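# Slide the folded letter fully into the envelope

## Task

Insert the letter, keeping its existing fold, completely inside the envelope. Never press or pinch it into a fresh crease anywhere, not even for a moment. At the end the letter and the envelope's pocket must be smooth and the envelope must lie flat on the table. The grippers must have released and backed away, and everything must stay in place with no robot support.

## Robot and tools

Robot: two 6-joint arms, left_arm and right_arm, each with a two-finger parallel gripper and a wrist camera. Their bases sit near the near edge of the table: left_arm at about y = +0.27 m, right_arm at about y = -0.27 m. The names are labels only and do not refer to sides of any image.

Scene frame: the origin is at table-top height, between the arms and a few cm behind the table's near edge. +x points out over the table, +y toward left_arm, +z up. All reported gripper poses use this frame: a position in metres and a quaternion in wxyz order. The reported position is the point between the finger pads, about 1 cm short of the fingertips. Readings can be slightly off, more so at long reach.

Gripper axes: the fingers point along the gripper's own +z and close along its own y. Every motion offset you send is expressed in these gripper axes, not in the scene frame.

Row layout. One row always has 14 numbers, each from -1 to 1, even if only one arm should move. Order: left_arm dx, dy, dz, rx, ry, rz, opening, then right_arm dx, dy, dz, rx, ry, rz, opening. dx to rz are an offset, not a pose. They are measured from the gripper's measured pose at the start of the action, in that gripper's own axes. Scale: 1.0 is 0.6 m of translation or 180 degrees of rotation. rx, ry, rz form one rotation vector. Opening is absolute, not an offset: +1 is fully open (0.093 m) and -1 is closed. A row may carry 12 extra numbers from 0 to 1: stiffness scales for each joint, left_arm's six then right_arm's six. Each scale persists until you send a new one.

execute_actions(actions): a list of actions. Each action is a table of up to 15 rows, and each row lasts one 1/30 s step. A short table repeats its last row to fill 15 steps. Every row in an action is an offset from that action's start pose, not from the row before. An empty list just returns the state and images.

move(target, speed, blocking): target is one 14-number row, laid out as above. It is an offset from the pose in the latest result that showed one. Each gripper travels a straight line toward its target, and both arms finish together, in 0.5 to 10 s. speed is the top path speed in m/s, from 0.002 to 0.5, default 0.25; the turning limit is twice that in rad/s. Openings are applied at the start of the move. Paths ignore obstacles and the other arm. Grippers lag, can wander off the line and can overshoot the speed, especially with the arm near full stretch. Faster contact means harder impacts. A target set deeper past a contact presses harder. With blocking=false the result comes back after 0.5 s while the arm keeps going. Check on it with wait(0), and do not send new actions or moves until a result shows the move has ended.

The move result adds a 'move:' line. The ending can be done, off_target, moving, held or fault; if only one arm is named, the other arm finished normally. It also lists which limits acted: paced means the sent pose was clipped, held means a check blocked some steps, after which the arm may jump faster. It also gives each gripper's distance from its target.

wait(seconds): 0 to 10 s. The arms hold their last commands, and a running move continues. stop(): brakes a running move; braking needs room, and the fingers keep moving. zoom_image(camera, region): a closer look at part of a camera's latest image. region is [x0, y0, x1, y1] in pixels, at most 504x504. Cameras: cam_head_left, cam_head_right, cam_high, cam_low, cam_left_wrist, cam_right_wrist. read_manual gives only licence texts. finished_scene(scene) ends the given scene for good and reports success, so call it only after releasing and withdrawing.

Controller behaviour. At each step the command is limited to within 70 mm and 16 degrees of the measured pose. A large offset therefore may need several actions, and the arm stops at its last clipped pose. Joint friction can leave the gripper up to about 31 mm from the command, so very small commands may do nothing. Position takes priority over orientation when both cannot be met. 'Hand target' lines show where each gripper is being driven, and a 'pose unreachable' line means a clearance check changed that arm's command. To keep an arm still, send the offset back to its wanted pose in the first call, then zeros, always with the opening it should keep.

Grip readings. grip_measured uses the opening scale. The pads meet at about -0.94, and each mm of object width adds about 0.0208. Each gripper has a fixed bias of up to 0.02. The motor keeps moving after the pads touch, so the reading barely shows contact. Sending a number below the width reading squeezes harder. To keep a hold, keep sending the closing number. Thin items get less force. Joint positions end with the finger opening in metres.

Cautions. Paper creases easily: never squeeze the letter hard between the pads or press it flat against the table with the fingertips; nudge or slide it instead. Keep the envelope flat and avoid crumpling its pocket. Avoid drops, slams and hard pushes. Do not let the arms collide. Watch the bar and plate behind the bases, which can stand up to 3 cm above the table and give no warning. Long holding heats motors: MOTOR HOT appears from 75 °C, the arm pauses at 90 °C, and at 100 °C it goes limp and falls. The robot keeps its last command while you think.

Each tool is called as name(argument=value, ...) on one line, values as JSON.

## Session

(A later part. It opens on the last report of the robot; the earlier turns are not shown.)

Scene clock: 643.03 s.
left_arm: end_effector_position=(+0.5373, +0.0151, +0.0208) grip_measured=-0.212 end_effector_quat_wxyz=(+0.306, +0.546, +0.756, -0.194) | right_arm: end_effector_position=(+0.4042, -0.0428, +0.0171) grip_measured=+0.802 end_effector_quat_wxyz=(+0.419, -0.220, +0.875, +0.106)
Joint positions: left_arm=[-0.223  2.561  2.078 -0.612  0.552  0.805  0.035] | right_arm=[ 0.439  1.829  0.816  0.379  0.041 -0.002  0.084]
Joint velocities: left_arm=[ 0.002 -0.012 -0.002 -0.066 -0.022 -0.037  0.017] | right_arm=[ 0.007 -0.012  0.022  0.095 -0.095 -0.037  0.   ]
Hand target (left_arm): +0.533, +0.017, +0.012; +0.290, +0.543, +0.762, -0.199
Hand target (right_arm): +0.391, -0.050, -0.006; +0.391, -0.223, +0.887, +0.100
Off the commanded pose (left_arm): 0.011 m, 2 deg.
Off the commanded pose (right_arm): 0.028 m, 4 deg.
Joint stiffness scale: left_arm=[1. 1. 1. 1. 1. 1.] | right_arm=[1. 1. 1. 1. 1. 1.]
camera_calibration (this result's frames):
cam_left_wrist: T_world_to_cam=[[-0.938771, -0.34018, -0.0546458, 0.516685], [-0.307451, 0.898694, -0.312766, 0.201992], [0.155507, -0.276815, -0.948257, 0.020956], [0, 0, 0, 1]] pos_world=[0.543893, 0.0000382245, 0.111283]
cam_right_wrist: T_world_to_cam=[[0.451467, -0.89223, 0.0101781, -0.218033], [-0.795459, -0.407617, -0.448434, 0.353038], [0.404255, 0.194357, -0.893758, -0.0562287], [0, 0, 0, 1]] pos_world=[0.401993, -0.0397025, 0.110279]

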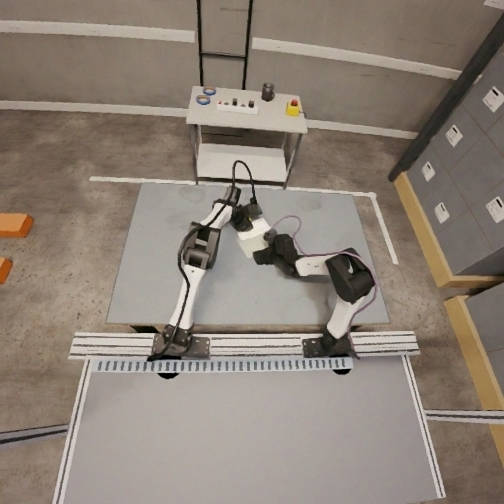

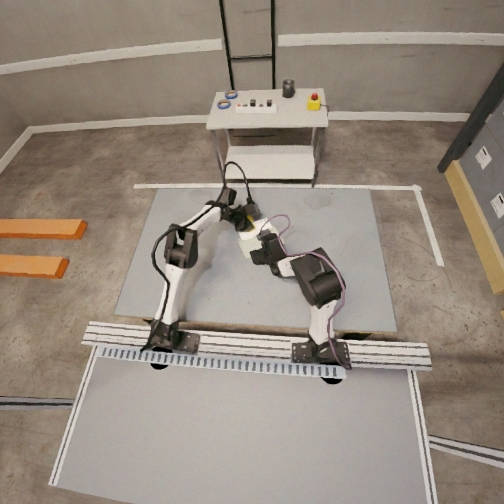

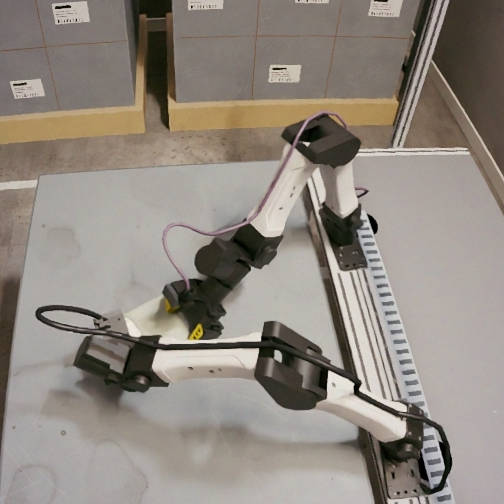

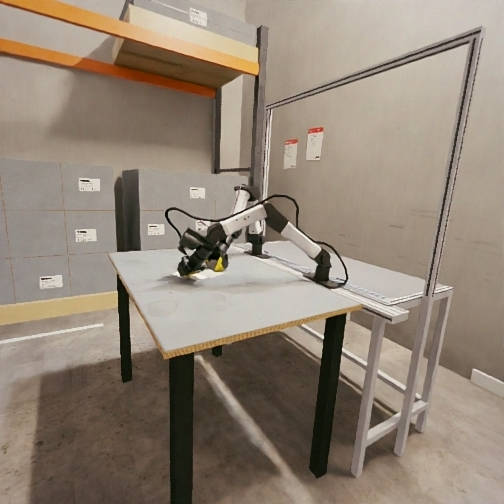

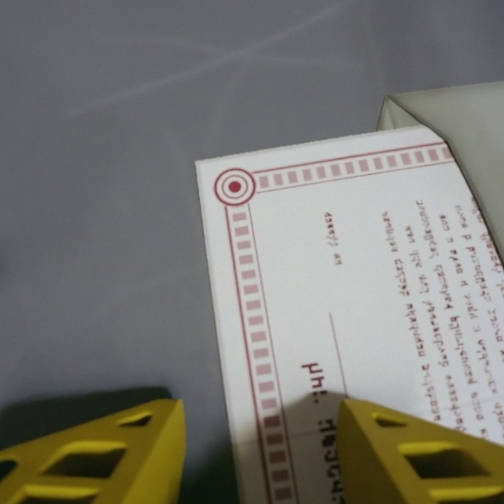

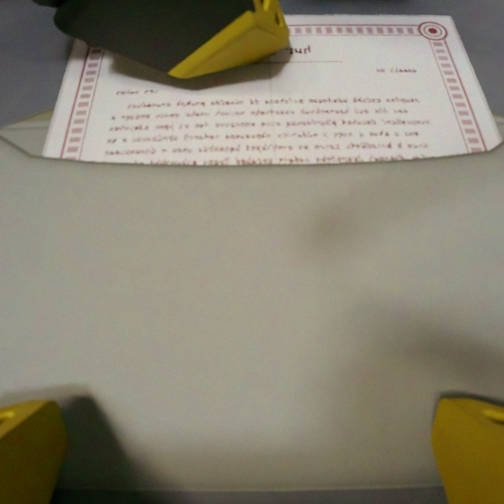

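execute_actions(actions=[[[0.014,-0.0075,0.0078,0.0072,0.0070,-0.0062,-0.18,0.0467,0,0.006,0,0.02,0,0.8],[0.014,-0.0075,0.0078,0.0072,0.0070,-0.0062,-0.155,0.0467,0,0.006,0,0.02,0,0.8],[0.014,-0.0075,0.0078,0.0072,0.0070,-0.0062,-0.12,0.0467,0,0.006,0,0.02,0,0.8],[0.014,-0.0075,0.0078,0.0072,0.0070,-0.0062,-0.085,0.0467,0,0.006,0,0.02,0,0.8],[0.014,-0.0075,0.0078,0.0072,0.0070,-0.0062,-0.05,0.0467,0,0.006,0,0.02,0,0.8],[0.014,-0.0075,0.0078,0.0072,0.0070,-0.0062,-0.015,0.0467,0,0.006,0,0.02,0,0.8],[0.014,-0.0075,0.0078,0.0072,0.0070,-0.0062,0.02,0.0467,0,0.006,0,0.02,0,0.8],[0.014,-0.0075,0.0078,0.0072,0.0070,-0.0062,0.055,0.0467,0,0.006,0,0.02,0,0.8],[0.014,-0.0075,0.0078,0.0072,0.0070,-0.0062,0.09,0.0467,0,0.006,0,0.02,0,0.8],[0.014,-0.0075,0.0078,0.0072,0.0070,-0.0062,0.125,0.0467,0,0.006,0,0.02,0,0.8],[0.014,-0.0075,0.0078,0.0072,0.0070,-0.0062,0.16,0.0467,0,0.006,0,0.02,0,0.8],[0.014,-0.0075,0.0078,0.0072,0.0070,-0.0062,0.195,0.0467,0,0.006,0,0.02,0,0.8],[0.014,-0.0075,0.0078,0.0072,0.0070,-0.0062,0.23,0.0467,0,0.006,0,0.02,0,0.8],[0.014,-0.0075,0.0078,0.0072,0.0070,-0.0062,0.265,0.0467,0,0.006,0,0.02,0,0.8],[0.014,-0.0075,0.0078,0.0072,0.0070,-0.0062,0.30,0.0467,0,0.006,0,0.02,0,0.8]],[[0.014,-0.0075,0.0078,0.0072,0.0070,-0.0062,0.335,0.0467,0,0.006,0,0.02,0,0.8],[0.014,-0.0075,0.0078,0.0072,0.0070,-0.0062,0.37,0.0467,0,0.006,0,0.02,0,0.8],[0.014,-0.0075,0.0078,0.0072,0.0070,-0.0062,0.405,0.0467,0,0.006,0,0.02,0,0.8],[0.014,-0.0075,0.0078,0.0072,0.0070,-0.0062,0.44,0.0467,0,0.006,0,0.02,0,0.8],[0.014,-0.0075,0.0078,0.0072,0.0070,-0.0062,0.475,0.0467,0,0.006,0,0.02,0,0.8],[0.014,-0.0075,0.0078,0.0072,0.0070,-0.0062,0.51,0.0467,0,0.006,0,0.02,0,0.8],[0.014,-0.0075,0.0078,0.0072,0.0070,-0.0062,0.545,0.0467,0,0.006,0,0.02,0,0.8],[0.014,-0.0075,0.0078,0.0072,0.0070,-0.0062,0.58,0.0467,0,0.006,0,0.02,0,0.8],[0.014,-0.0075,0.0078,0.0072,0.0070,-0.0062,0.615,0.0467,0,0.006,0,0.02,0,0.8],[0.014,-0.0075,0.0078,0.0072,0.0070,-0.0062,0.65,0.0467,0,0.006,0,0.02,0,0.8],[0.014,-0.0075,0.0078,0.0072,0.0070,-0.0062,0.685,0.0467,0,0.006,0,0.02,0,0.8],[0.014,-0.0075,0.0078,0.0072,0.0070,-0.0062,0.72,0.0467,0,0.006,0,0.02,0,0.8],[0.014,-0.0075,0.0078,0.0072,0.0070,-0.0062,0.75,0.0467,0,0.006,0,0.02,0,0.8],[0.014,-0.0075,0.0078,0.0072,0.0070,-0.0062,0.78,0.0467,0,0.006,0,0.02,0,0.8],[0.014,-0.0075,0.0078,0.0072,0.0070,-0.0062,0.80,0.0467,0,0.006,0,0.02,0,0.8]]])

Scene clock: 658.30 s.
left_arm: end_effector_position=(+0.5390, +0.0145, +0.0219) grip_measured=+0.788 end_effector_quat_wxyz=(+0.310, +0.545, +0.755, -0.193) | right_arm: end_effector_position=(+0.4042, -0.0428, +0.0171) grip_measured=+0.802 end_effector_quat_wxyz=(+0.419, -0.220, +0.875, +0.106)
Joint positions: left_arm=[-0.223  2.561  2.078 -0.603  0.553  0.801  0.083] | right_arm=[ 0.439  1.829  0.816  0.379  0.041 -0.002  0.084]
Joint velocities: left_arm=[-0.007 -0.007 -0.002  0.022 -0.022  0.007  0.019] | right_arm=[-0.002  0.007  0.012 -0.051 -0.007 -0.051 -0.002]
Hand target (left_arm): +0.533, +0.016, +0.012; +0.292, +0.543, +0.762, -0.199
Hand target (right_arm): +0.391, -0.050, -0.006; +0.391, -0.223, +0.887, +0.100
Off the commanded pose (left_arm): 0.012 m, 2 deg.
Off the commanded pose (right_arm): 0.028 m, 4 deg.
Joint stiffness scale: left_arm=[1. 1. 1. 1. 1. 1.] | right_arm=[1. 1. 1. 1. 1. 1.]
camera_calibration (this result's frames):
cam_left_wrist: T_world_to_cam=[[-0.937572, -0.342623, -0.0597336, 0.517632], [-0.307404, 0.896715, -0.318443, 0.203481], [0.16267, -0.280201, -0.946058, 0.0176884], [0, 0, 0, 1]] pos_world=[0.544991, -0.000155721, 0.112452]
cam_right_wrist: T_world_to_cam=[[0.451467, -0.89223, 0.0101781, -0.218033], [-0.795459, -0.407617, -0.448434, 0.353038], [0.404255, 0.194357, -0.893758, -0.0562287], [0, 0, 0, 1]] pos_world=[0.401993, -0.0397025, 0.110279]

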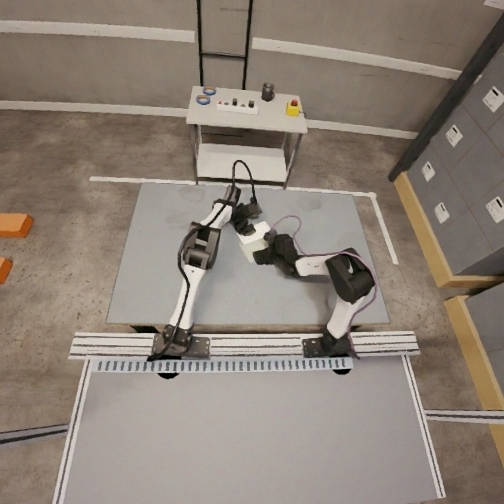

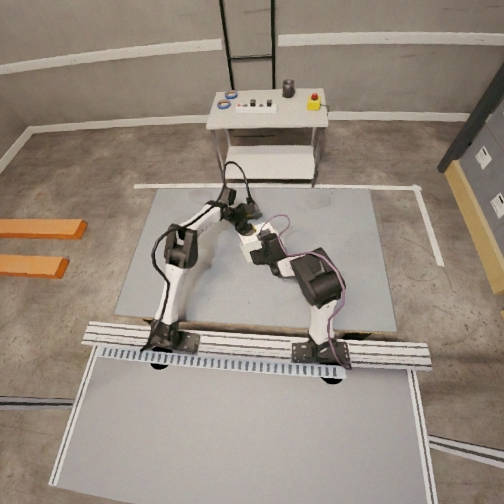

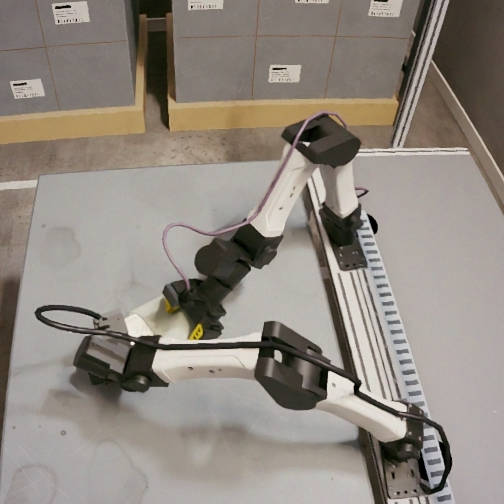

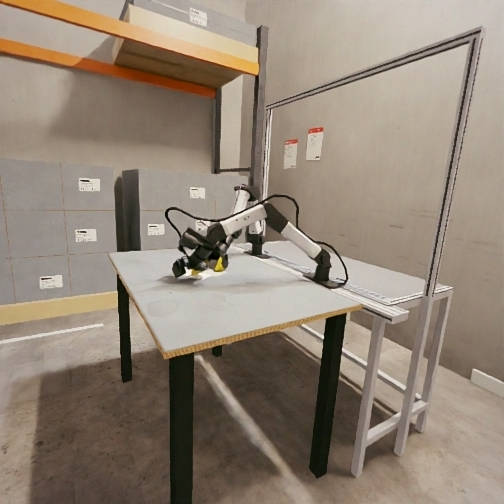

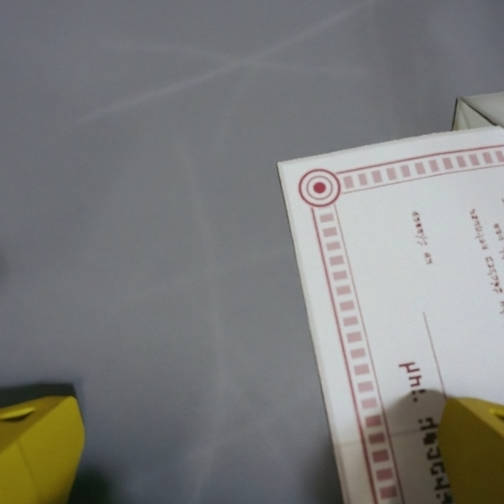

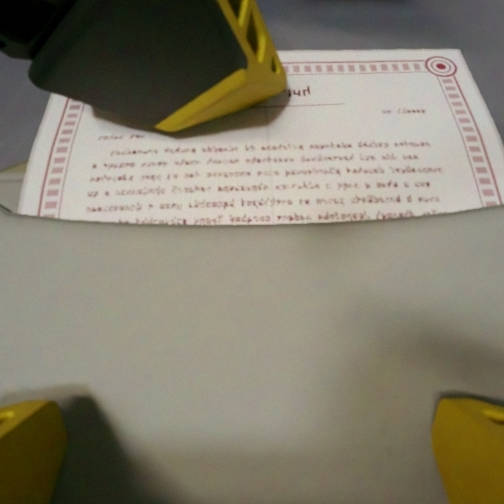

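zoom_image(camera="cam_low", region=[150, 235, 260, 295])

zoom_image(camera="cam_high", region=[70, 270, 250, 400])

zoom_image(camera="cam_head_left", region=[210, 180, 320, 280])

Region (150, 235, 260, 295) of cam_low's 504x504 image, scaled by 4.582, with more detail than that image has; it fills the top 275 rows of this view, and the rest is white.

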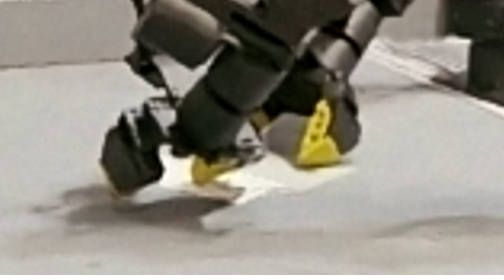

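Region (70, 270, 250, 400) of cam_high's 504x504 image, scaled by 2.800, with more detail than that image has.

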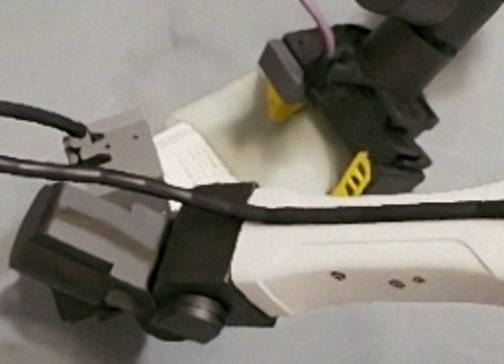

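Region (210, 180, 320, 280) of cam_head_left's 504x504 image, scaled by 4.582, with more detail than that image has; it fills the top 458 rows of this view, and the rest is white.

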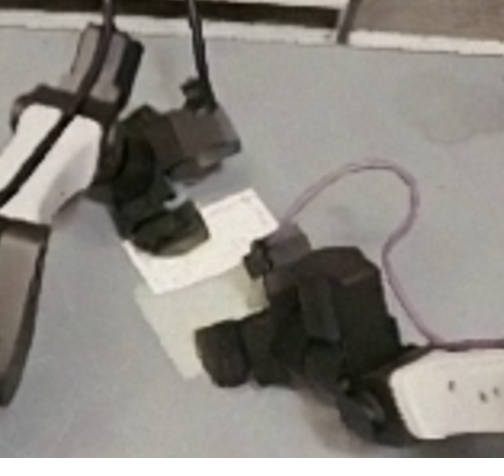

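execute_actions(actions=[[[0.014,-0.0075,0.0078,0.0072,0.0070,-0.0062,0.80,0.038,0,0.003,0,0.017,0,0.8],[0.014,-0.0075,0.0078,0.0072,0.0070,-0.0062,0.80,0.029,0,0.001,0,0.014,0,0.8],[0.014,-0.0075,0.0078,0.0072,0.0070,-0.0062,0.80,0.020,0,-0.001,0,0.010,0,0.8],[0.014,-0.0075,0.0078,0.0072,0.0070,-0.0062,0.80,0.011,0,-0.002,0,0.006,0,0.8],[0.014,-0.0075,0.0078,0.0072,0.0070,-0.0062,0.80,0.002,0,-0.004,0,0.003,0,0.8],[0.014,-0.0075,0.0078,0.0072,0.0070,-0.0062,0.80,-0.006,0,-0.007,0,0,0,0.8],[0.014,-0.0075,0.0078,0.0072,0.0070,-0.0062,0.80,-0.012,0,-0.011,0,0,0,0.8],[0.014,-0.0075,0.0078,0.0072,0.0070,-0.0062,0.80,-0.018,0,-0.015,0,0,0,0.8],[0.014,-0.0075,0.0078,0.0072,0.0070,-0.0062,0.80,-0.023,0,-0.019,0,0,0,0.8],[0.014,-0.0075,0.0078,0.0072,0.0070,-0.0062,0.80,-0.028,0,-0.023,0,0,0,0.8],[0.014,-0.0075,0.0078,0.0072,0.0070,-0.0062,0.80,-0.032,0,-0.026,0,0,0,0.8],[0.014,-0.0075,0.0078,0.0072,0.0070,-0.0062,0.80,-0.036,0,-0.029,0,0,0,0.8],[0.014,-0.0075,0.0078,0.0072,0.0070,-0.0062,0.80,-0.039,0,-0.031,0,0,0,0.8],[0.014,-0.0075,0.0078,0.0072,0.0070,-0.0062,0.80,-0.041,0,-0.033,0,0,0,0.8],[0.014,-0.0075,0.0078,0.0072,0.0070,-0.0062,0.80,-0.042,0,-0.034,0,0,0,0.8]]])

wait(seconds=0.3)

Scene clock: 725.07 s.
left_arm: end_effector_position=(+0.5388, +0.0141, +0.0221) grip_measured=+0.797 end_effector_quat_wxyz=(+0.310, +0.544, +0.755, -0.195) | right_arm: end_effector_position=(+0.4031, -0.0441, +0.0379) grip_measured=+0.802 end_effector_quat_wxyz=(+0.420, -0.220, +0.874, +0.106)
Joint positions: left_arm=[-0.223  2.561  2.078 -0.602  0.556  0.798  0.083] | right_arm=[ 0.439  1.761  0.835  0.294  0.041 -0.002  0.084]
Joint velocities: left_arm=[ 0.002  0.007 -0.012  0.037 -0.007  0.007 -0.001] | right_arm=[-0.012 -0.193  0.168 -0.227  0.037 -0.022  0.001]
Hand target (left_arm): +0.534, +0.016, +0.013; +0.294, +0.542, +0.762, -0.199
Hand target (right_arm): +0.404, -0.043, +0.049; +0.420, -0.220, +0.874, +0.106
Off the commanded pose (left_arm): 0.011 m, 2 deg.
Off the commanded pose (right_arm): 0.012 m, 0 deg.
Joint stiffness scale: left_arm=[1. 1. 1. 1. 1. 1.] | right_arm=[1. 1. 1. 1. 1. 1.]
camera_calibration (this result's frames):
cam_left_wrist: T_world_to_cam=[[-0.937468, -0.343474, -0.0563829, 0.517216], [-0.308771, 0.895409, -0.320786, 0.204675], [0.160667, -0.283317, -0.945472, 0.0189791], [0, 0, 0, 1]] pos_world=[0.545022, -0.000240326, 0.112763]
cam_right_wrist: T_world_to_cam=[[0.451402, -0.892264, 0.0100708, -0.2189], [-0.79474, -0.407145, -0.450135, 0.360758], [0.40574, 0.195188, -0.892904, -0.0374658], [0, 0, 0, 1]] pos_world=[0.400722, -0.0411228, 0.131141]

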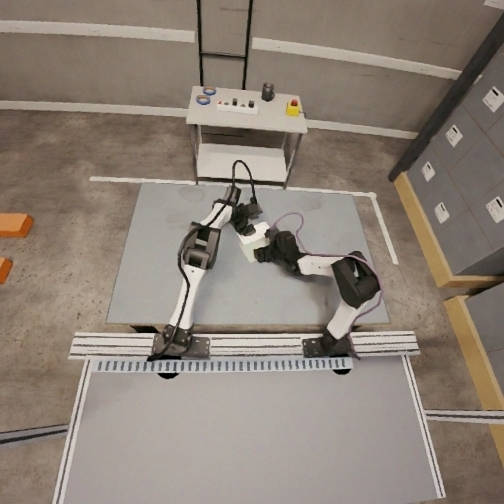

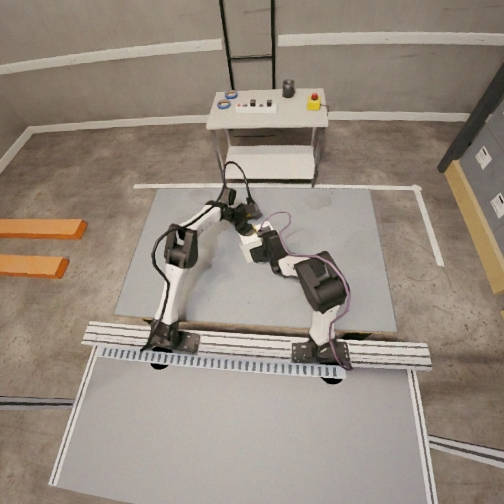

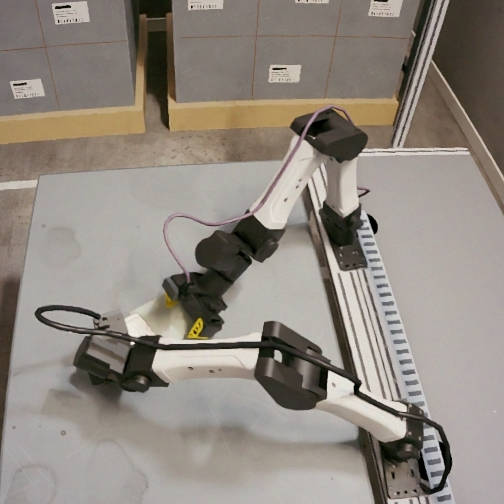

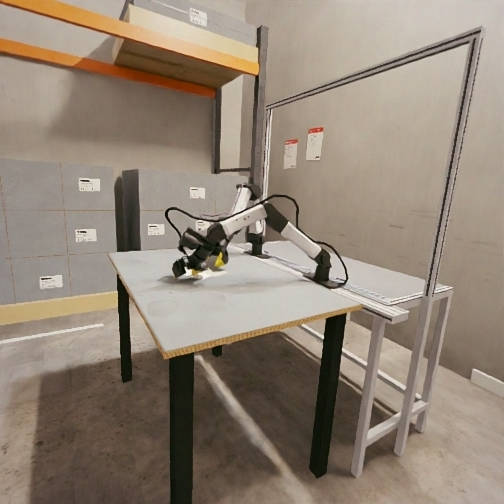

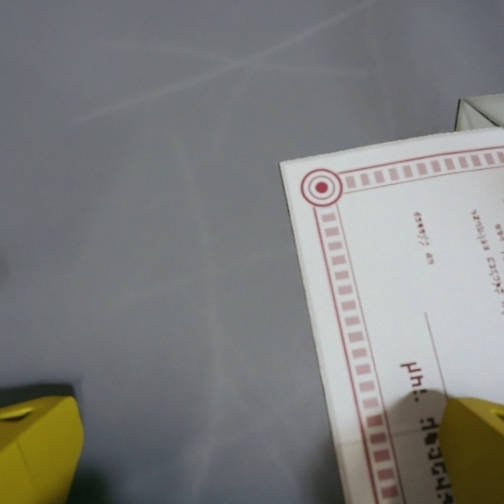

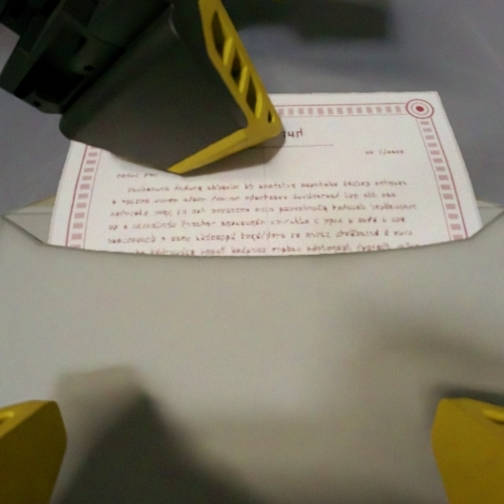

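Scene clock: 725.37 s.
left_arm: end_effector_position=(+0.5388, +0.0141, +0.0221) grip_measured=+0.797 end_effector_quat_wxyz=(+0.310, +0.544, +0.755, -0.195) | right_arm: end_effector_position=(+0.4035, -0.0440, +0.0431) grip_measured=+0.802 end_effector_quat_wxyz=(+0.419, -0.220, +0.875, +0.106)
Joint positions: left_arm=[-0.223  2.561  2.078 -0.602  0.556  0.798  0.083] | right_arm=[ 0.439  1.748  0.847  0.267  0.041 -0.002  0.084]
Joint velocities: left_arm=[-0.002 -0.012  0.007 -0.022 -0.022 -0.066  0.   ] | right_arm=[-0.012 -0.017 -0.012  0.007 -0.051 -0.037  0.001]
Hand target (left_arm): +0.534, +0.016, +0.013; +0.294, +0.542, +0.762, -0.199
Hand target (right_arm): +0.404, -0.043, +0.049; +0.420, -0.220, +0.874, +0.106
Off the commanded pose (left_arm): 0.011 m, 2 deg.
Off the commanded pose (right_arm): 0.007 m, 0 deg.
Joint stiffness scale: left_arm=[1. 1. 1. 1. 1. 1.] | right_arm=[1. 1. 1. 1. 1. 1.]
wait: 0.30 s; no rest
camera_calibration (this result's frames):
cam_left_wrist: T_world_to_cam=[[-0.937468, -0.343474, -0.0563829, 0.517216], [-0.308771, 0.895409, -0.320786, 0.204675], [0.160667, -0.283317, -0.945472, 0.0189791], [0, 0, 0, 1]] pos_world=[0.545022, -0.000240326, 0.112763]
cam_right_wrist: T_world_to_cam=[[0.451467, -0.89223, 0.0101781, -0.219106], [-0.795459, -0.407617, -0.448434, 0.363617], [0.404255, 0.194357, -0.893758, -0.0324465], [0, 0, 0, 1]] pos_world=[0.401278, -0.0409698, 0.136289]

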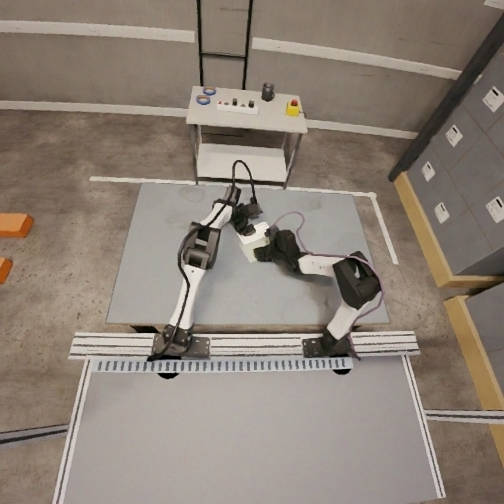

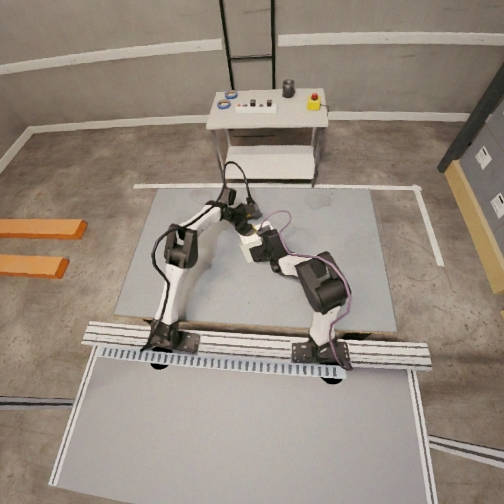

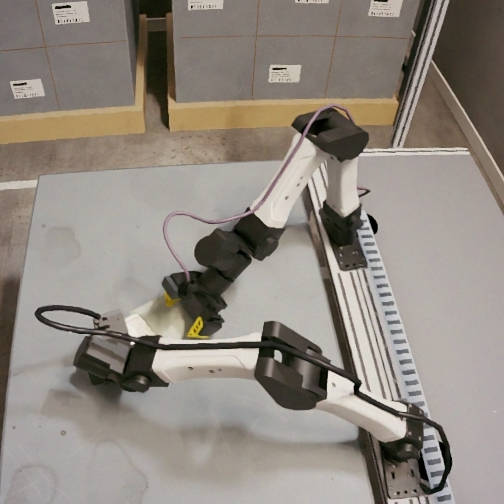

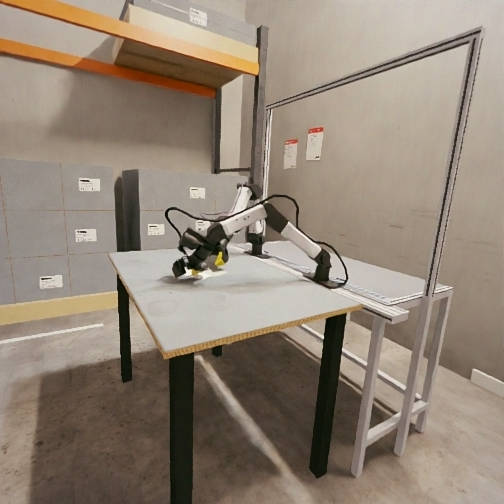

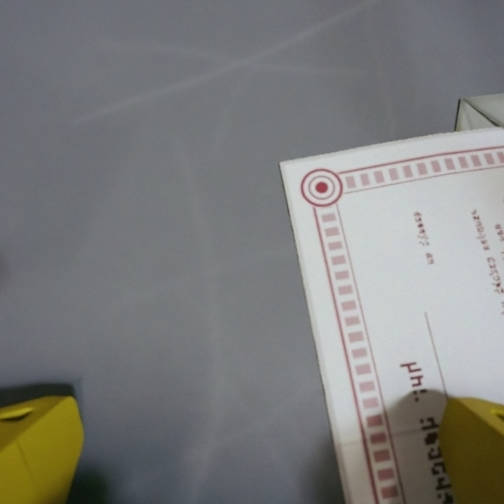

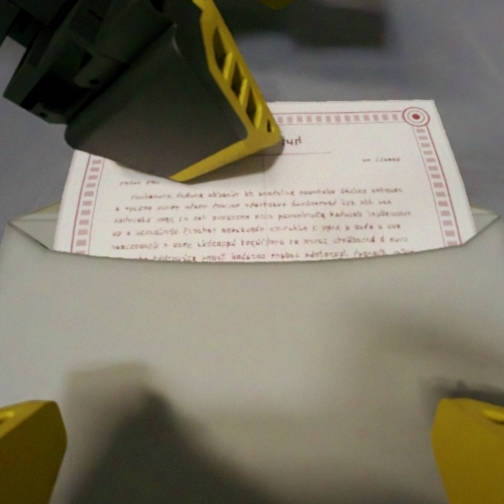

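execute_actions(actions=[[[0.014,-0.0075,0.0078,0.0072,0.0070,-0.0062,0.80,-0.004,0,-0.006,0,0.002,0,0.8],[0.014,-0.0075,0.0078,0.0072,0.0070,-0.0062,0.80,-0.001,0.001,-0.007,0,0.005,0,0.8],[0.014,-0.0075,0.0078,0.0072,0.0070,-0.0062,0.80,0.002,0.002,-0.008,0,0.009,0,0.8],[0.014,-0.0075,0.0078,0.0072,0.0070,-0.0062,0.80,0.006,0.002,-0.010,0,0.013,0,0.8],[0.014,-0.0075,0.0078,0.0072,0.0070,-0.0062,0.80,0.010,0.003,-0.012,0,0.017,0,0.8],[0.014,-0.0075,0.0078,0.0072,0.0070,-0.0062,0.80,0.014,0.004,-0.013,0,0.021,0,0.8],[0.014,-0.0075,0.0078,0.0072,0.0070,-0.0062,0.80,0.018,0.004,-0.015,0,0.026,0,0.8],[0.014,-0.0075,0.0078,0.0072,0.0070,-0.0062,0.80,0.022,0.005,-0.016,0,0.030,0,0.8],[0.014,-0.0075,0.0078,0.0072,0.0070,-0.0062,0.80,0.026,0.005,-0.017,0,0.034,0,0.8],[0.014,-0.0075,0.0078,0.0072,0.0070,-0.0062,0.80,0.030,0.006,-0.018,0,0.038,0,0.8],[0.014,-0.0075,0.0078,0.0072,0.0070,-0.0062,0.80,0.033,0.006,-0.019,0,0.042,0,0.8],[0.014,-0.0075,0.0078,0.0072,0.0070,-0.0062,0.80,0.036,0.007,-0.020,0,0.045,0,0.8],[0.014,-0.0075,0.0078,0.0072,0.0070,-0.0062,0.80,0.038,0.007,-0.020,0,0.048,0,0.8],[0.014,-0.0075,0.0078,0.0072,0.0070,-0.0062,0.80,0.040,0.007,-0.020,0,0.05,0,0.8],[0.014,-0.0075,0.0078,0.0072,0.0070,-0.0062,0.80,0.040,0.007,-0.020,0,0.05,0,0.8]]])

wait(seconds=0.4)

Scene clock: 737.10 s.
left_arm: end_effector_position=(+0.5387, +0.0140, +0.0222) grip_measured=+0.797 end_effector_quat_wxyz=(+0.310, +0.543, +0.755, -0.196) | right_arm: end_effector_position=(+0.3821, -0.0545, +0.0254) grip_measured=+0.802 end_effector_quat_wxyz=(+0.357, -0.228, +0.901, +0.091)
Joint positions: left_arm=[-0.223  2.561  2.078 -0.602  0.556  0.797  0.083] | right_arm=[0.442 1.725 0.854 0.099 0.041 0.004 0.084]
Joint velocities: left_arm=[ 0.007 -0.002 -0.002 -0.051  0.037 -0.007  0.001] | right_arm=[ 0.022 -0.007  0.09  -0.271 -0.051 -0.007 -0.   ]
Hand target (left_arm): +0.534, +0.016, +0.013; +0.294, +0.542, +0.762, -0.201
Hand target (right_arm): +0.380, -0.052, +0.032; +0.350, -0.227, +0.904, +0.090
Off the commanded pose (left_arm): 0.011 m, 2 deg.
Off the commanded pose (right_arm): 0.007 m, 1 deg.
Joint stiffness scale: left_arm=[1. 1. 1. 1. 1. 1.] | right_arm=[1. 1. 1. 1. 1. 1.]
camera_calibration (this result's frames):
cam_left_wrist: T_world_to_cam=[[-0.937446, -0.343683, -0.055468, 0.517098], [-0.309142, 0.89509, -0.321317, 0.204975], [0.16008, -0.28407, -0.945346, 0.0193427], [0, 0, 0, 1]] pos_world=[0.545021, -0.000258677, 0.11283]
cam_right_wrist: T_world_to_cam=[[0.4551, -0.890333, 0.0138086, -0.220034], [-0.841277, -0.435003, -0.320975, 0.347214], [0.291781, 0.134459, -0.946987, 0.00351875], [0, 0, 0, 1]] pos_world=[0.391214, -0.0453378, 0.117818]

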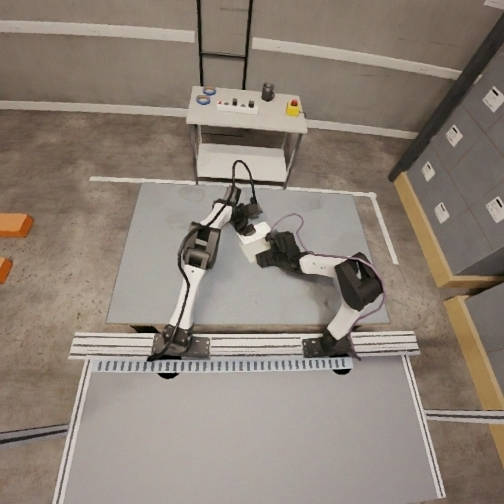

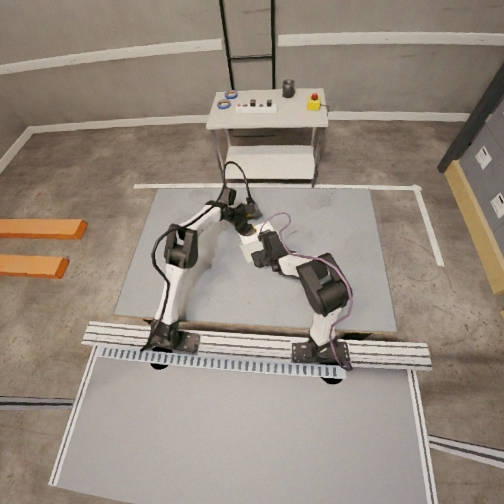

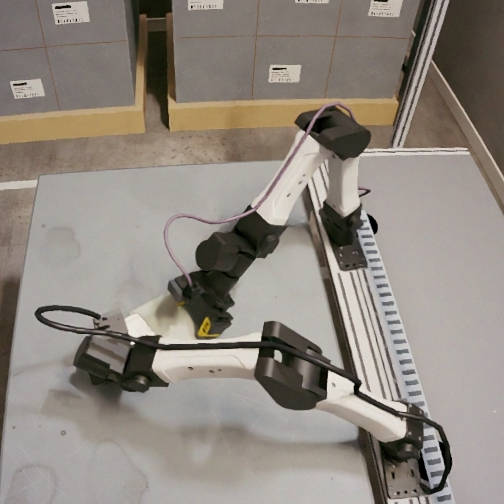

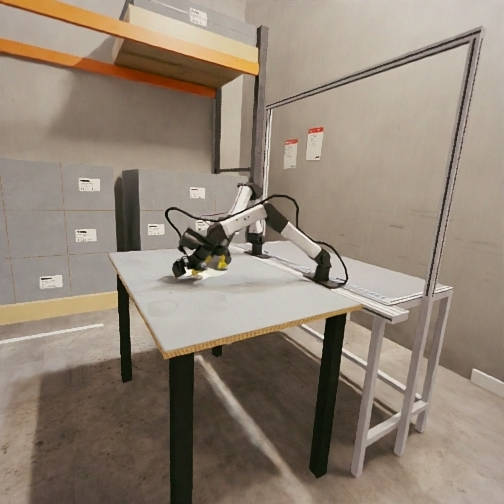

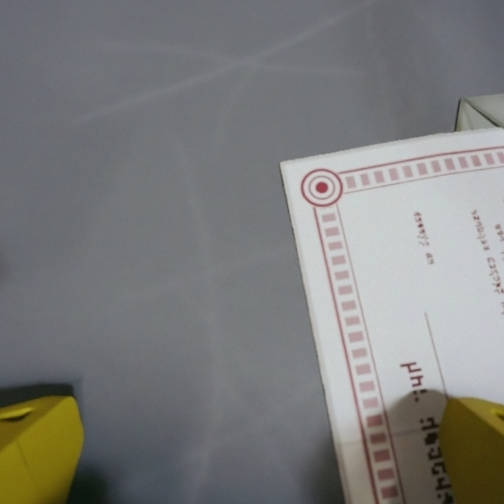

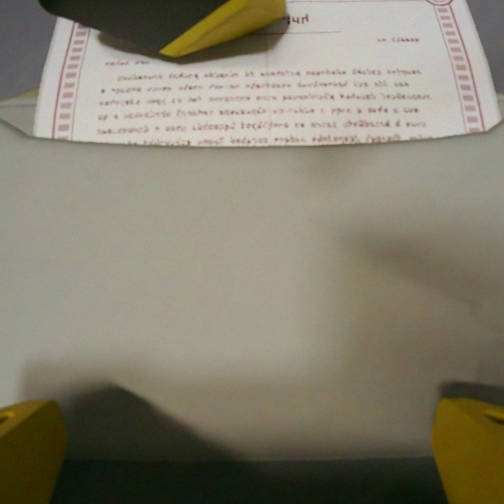

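Scene clock: 737.50 s.
left_arm: end_effector_position=(+0.5387, +0.0140, +0.0222) grip_measured=+0.797 end_effector_quat_wxyz=(+0.310, +0.543, +0.755, -0.196) | right_arm: end_effector_position=(+0.3780, -0.0562, +0.0218) grip_measured=+0.802 end_effector_quat_wxyz=(+0.343, -0.229, +0.907, +0.088)
Joint positions: left_arm=[-0.223  2.561  2.078 -0.602  0.556  0.797  0.083] | right_arm=[0.443 1.725 0.861 0.061 0.041 0.007 0.084]
Joint velocities: left_arm=[ 0.012 -0.002 -0.002 -0.081 -0.007  0.022 -0.001] | right_arm=[ 0.002  0.002 -0.002 -0.081  0.066 -0.007 -0.   ]
Hand target (left_arm): +0.534, +0.016, +0.013; +0.294, +0.542, +0.762, -0.201
Hand target (right_arm): +0.380, -0.052, +0.032; +0.350, -0.227, +0.904, +0.090
Off the commanded pose (left_arm): 0.011 m, 2 deg.
Off the commanded pose (right_arm): 0.011 m, 1 deg.
Joint stiffness scale: left_arm=[1. 1. 1. 1. 1. 1.] | right_arm=[1. 1. 1. 1. 1. 1.]
wait: 0.40 s; no rest
camera_calibration (this result's frames):
cam_left_wrist: T_world_to_cam=[[-0.937446, -0.343683, -0.055468, 0.517098], [-0.309142, 0.89509, -0.321317, 0.204975], [0.16008, -0.28407, -0.945346, 0.0193427], [0, 0, 0, 1]] pos_world=[0.545021, -0.000258677, 0.11283]
cam_right_wrist: T_world_to_cam=[[0.455286, -0.890244, 0.0134303, -0.219685], [-0.849942, -0.439068, -0.291236, 0.344198], [0.265168, 0.121181, -0.956557, 0.0110143], [0, 0, 0, 1]] pos_world=[0.389647, -0.0457814, 0.113729]

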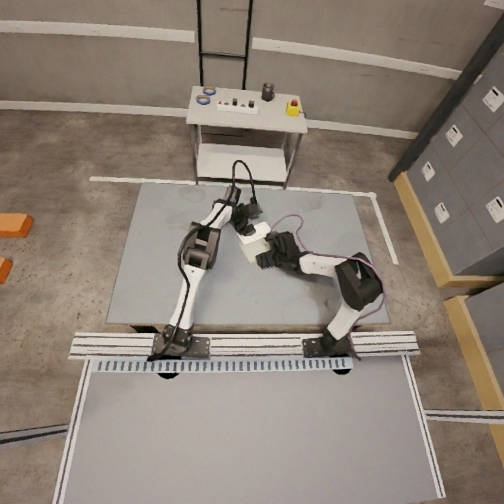

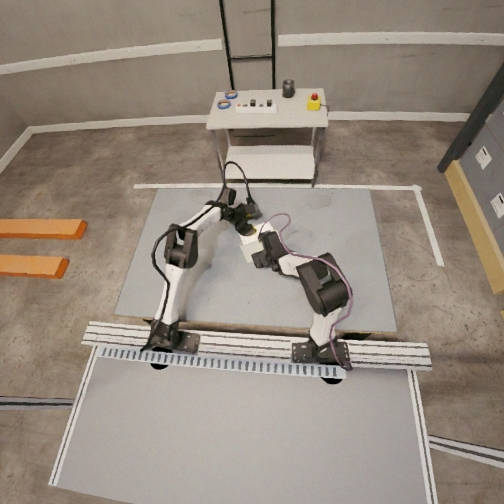

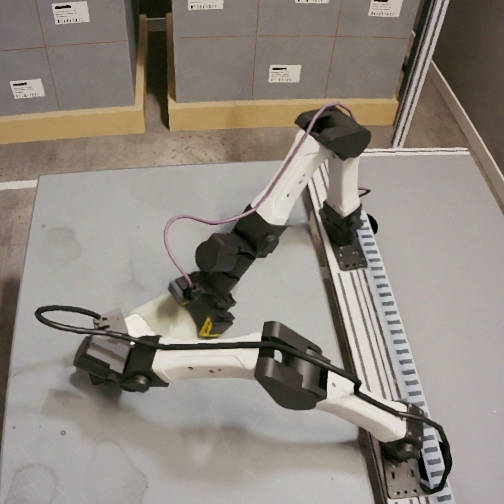

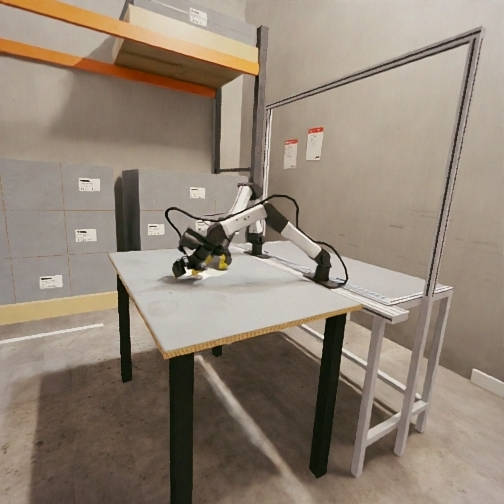

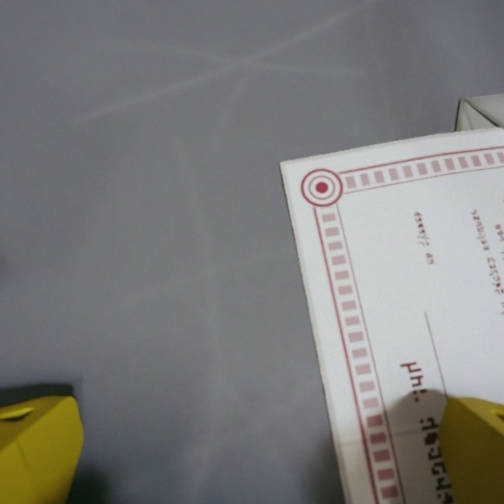

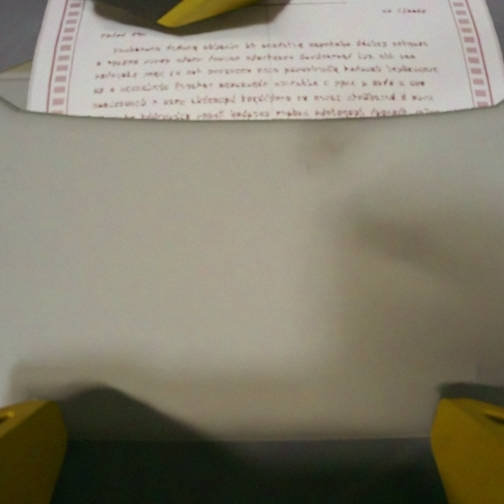

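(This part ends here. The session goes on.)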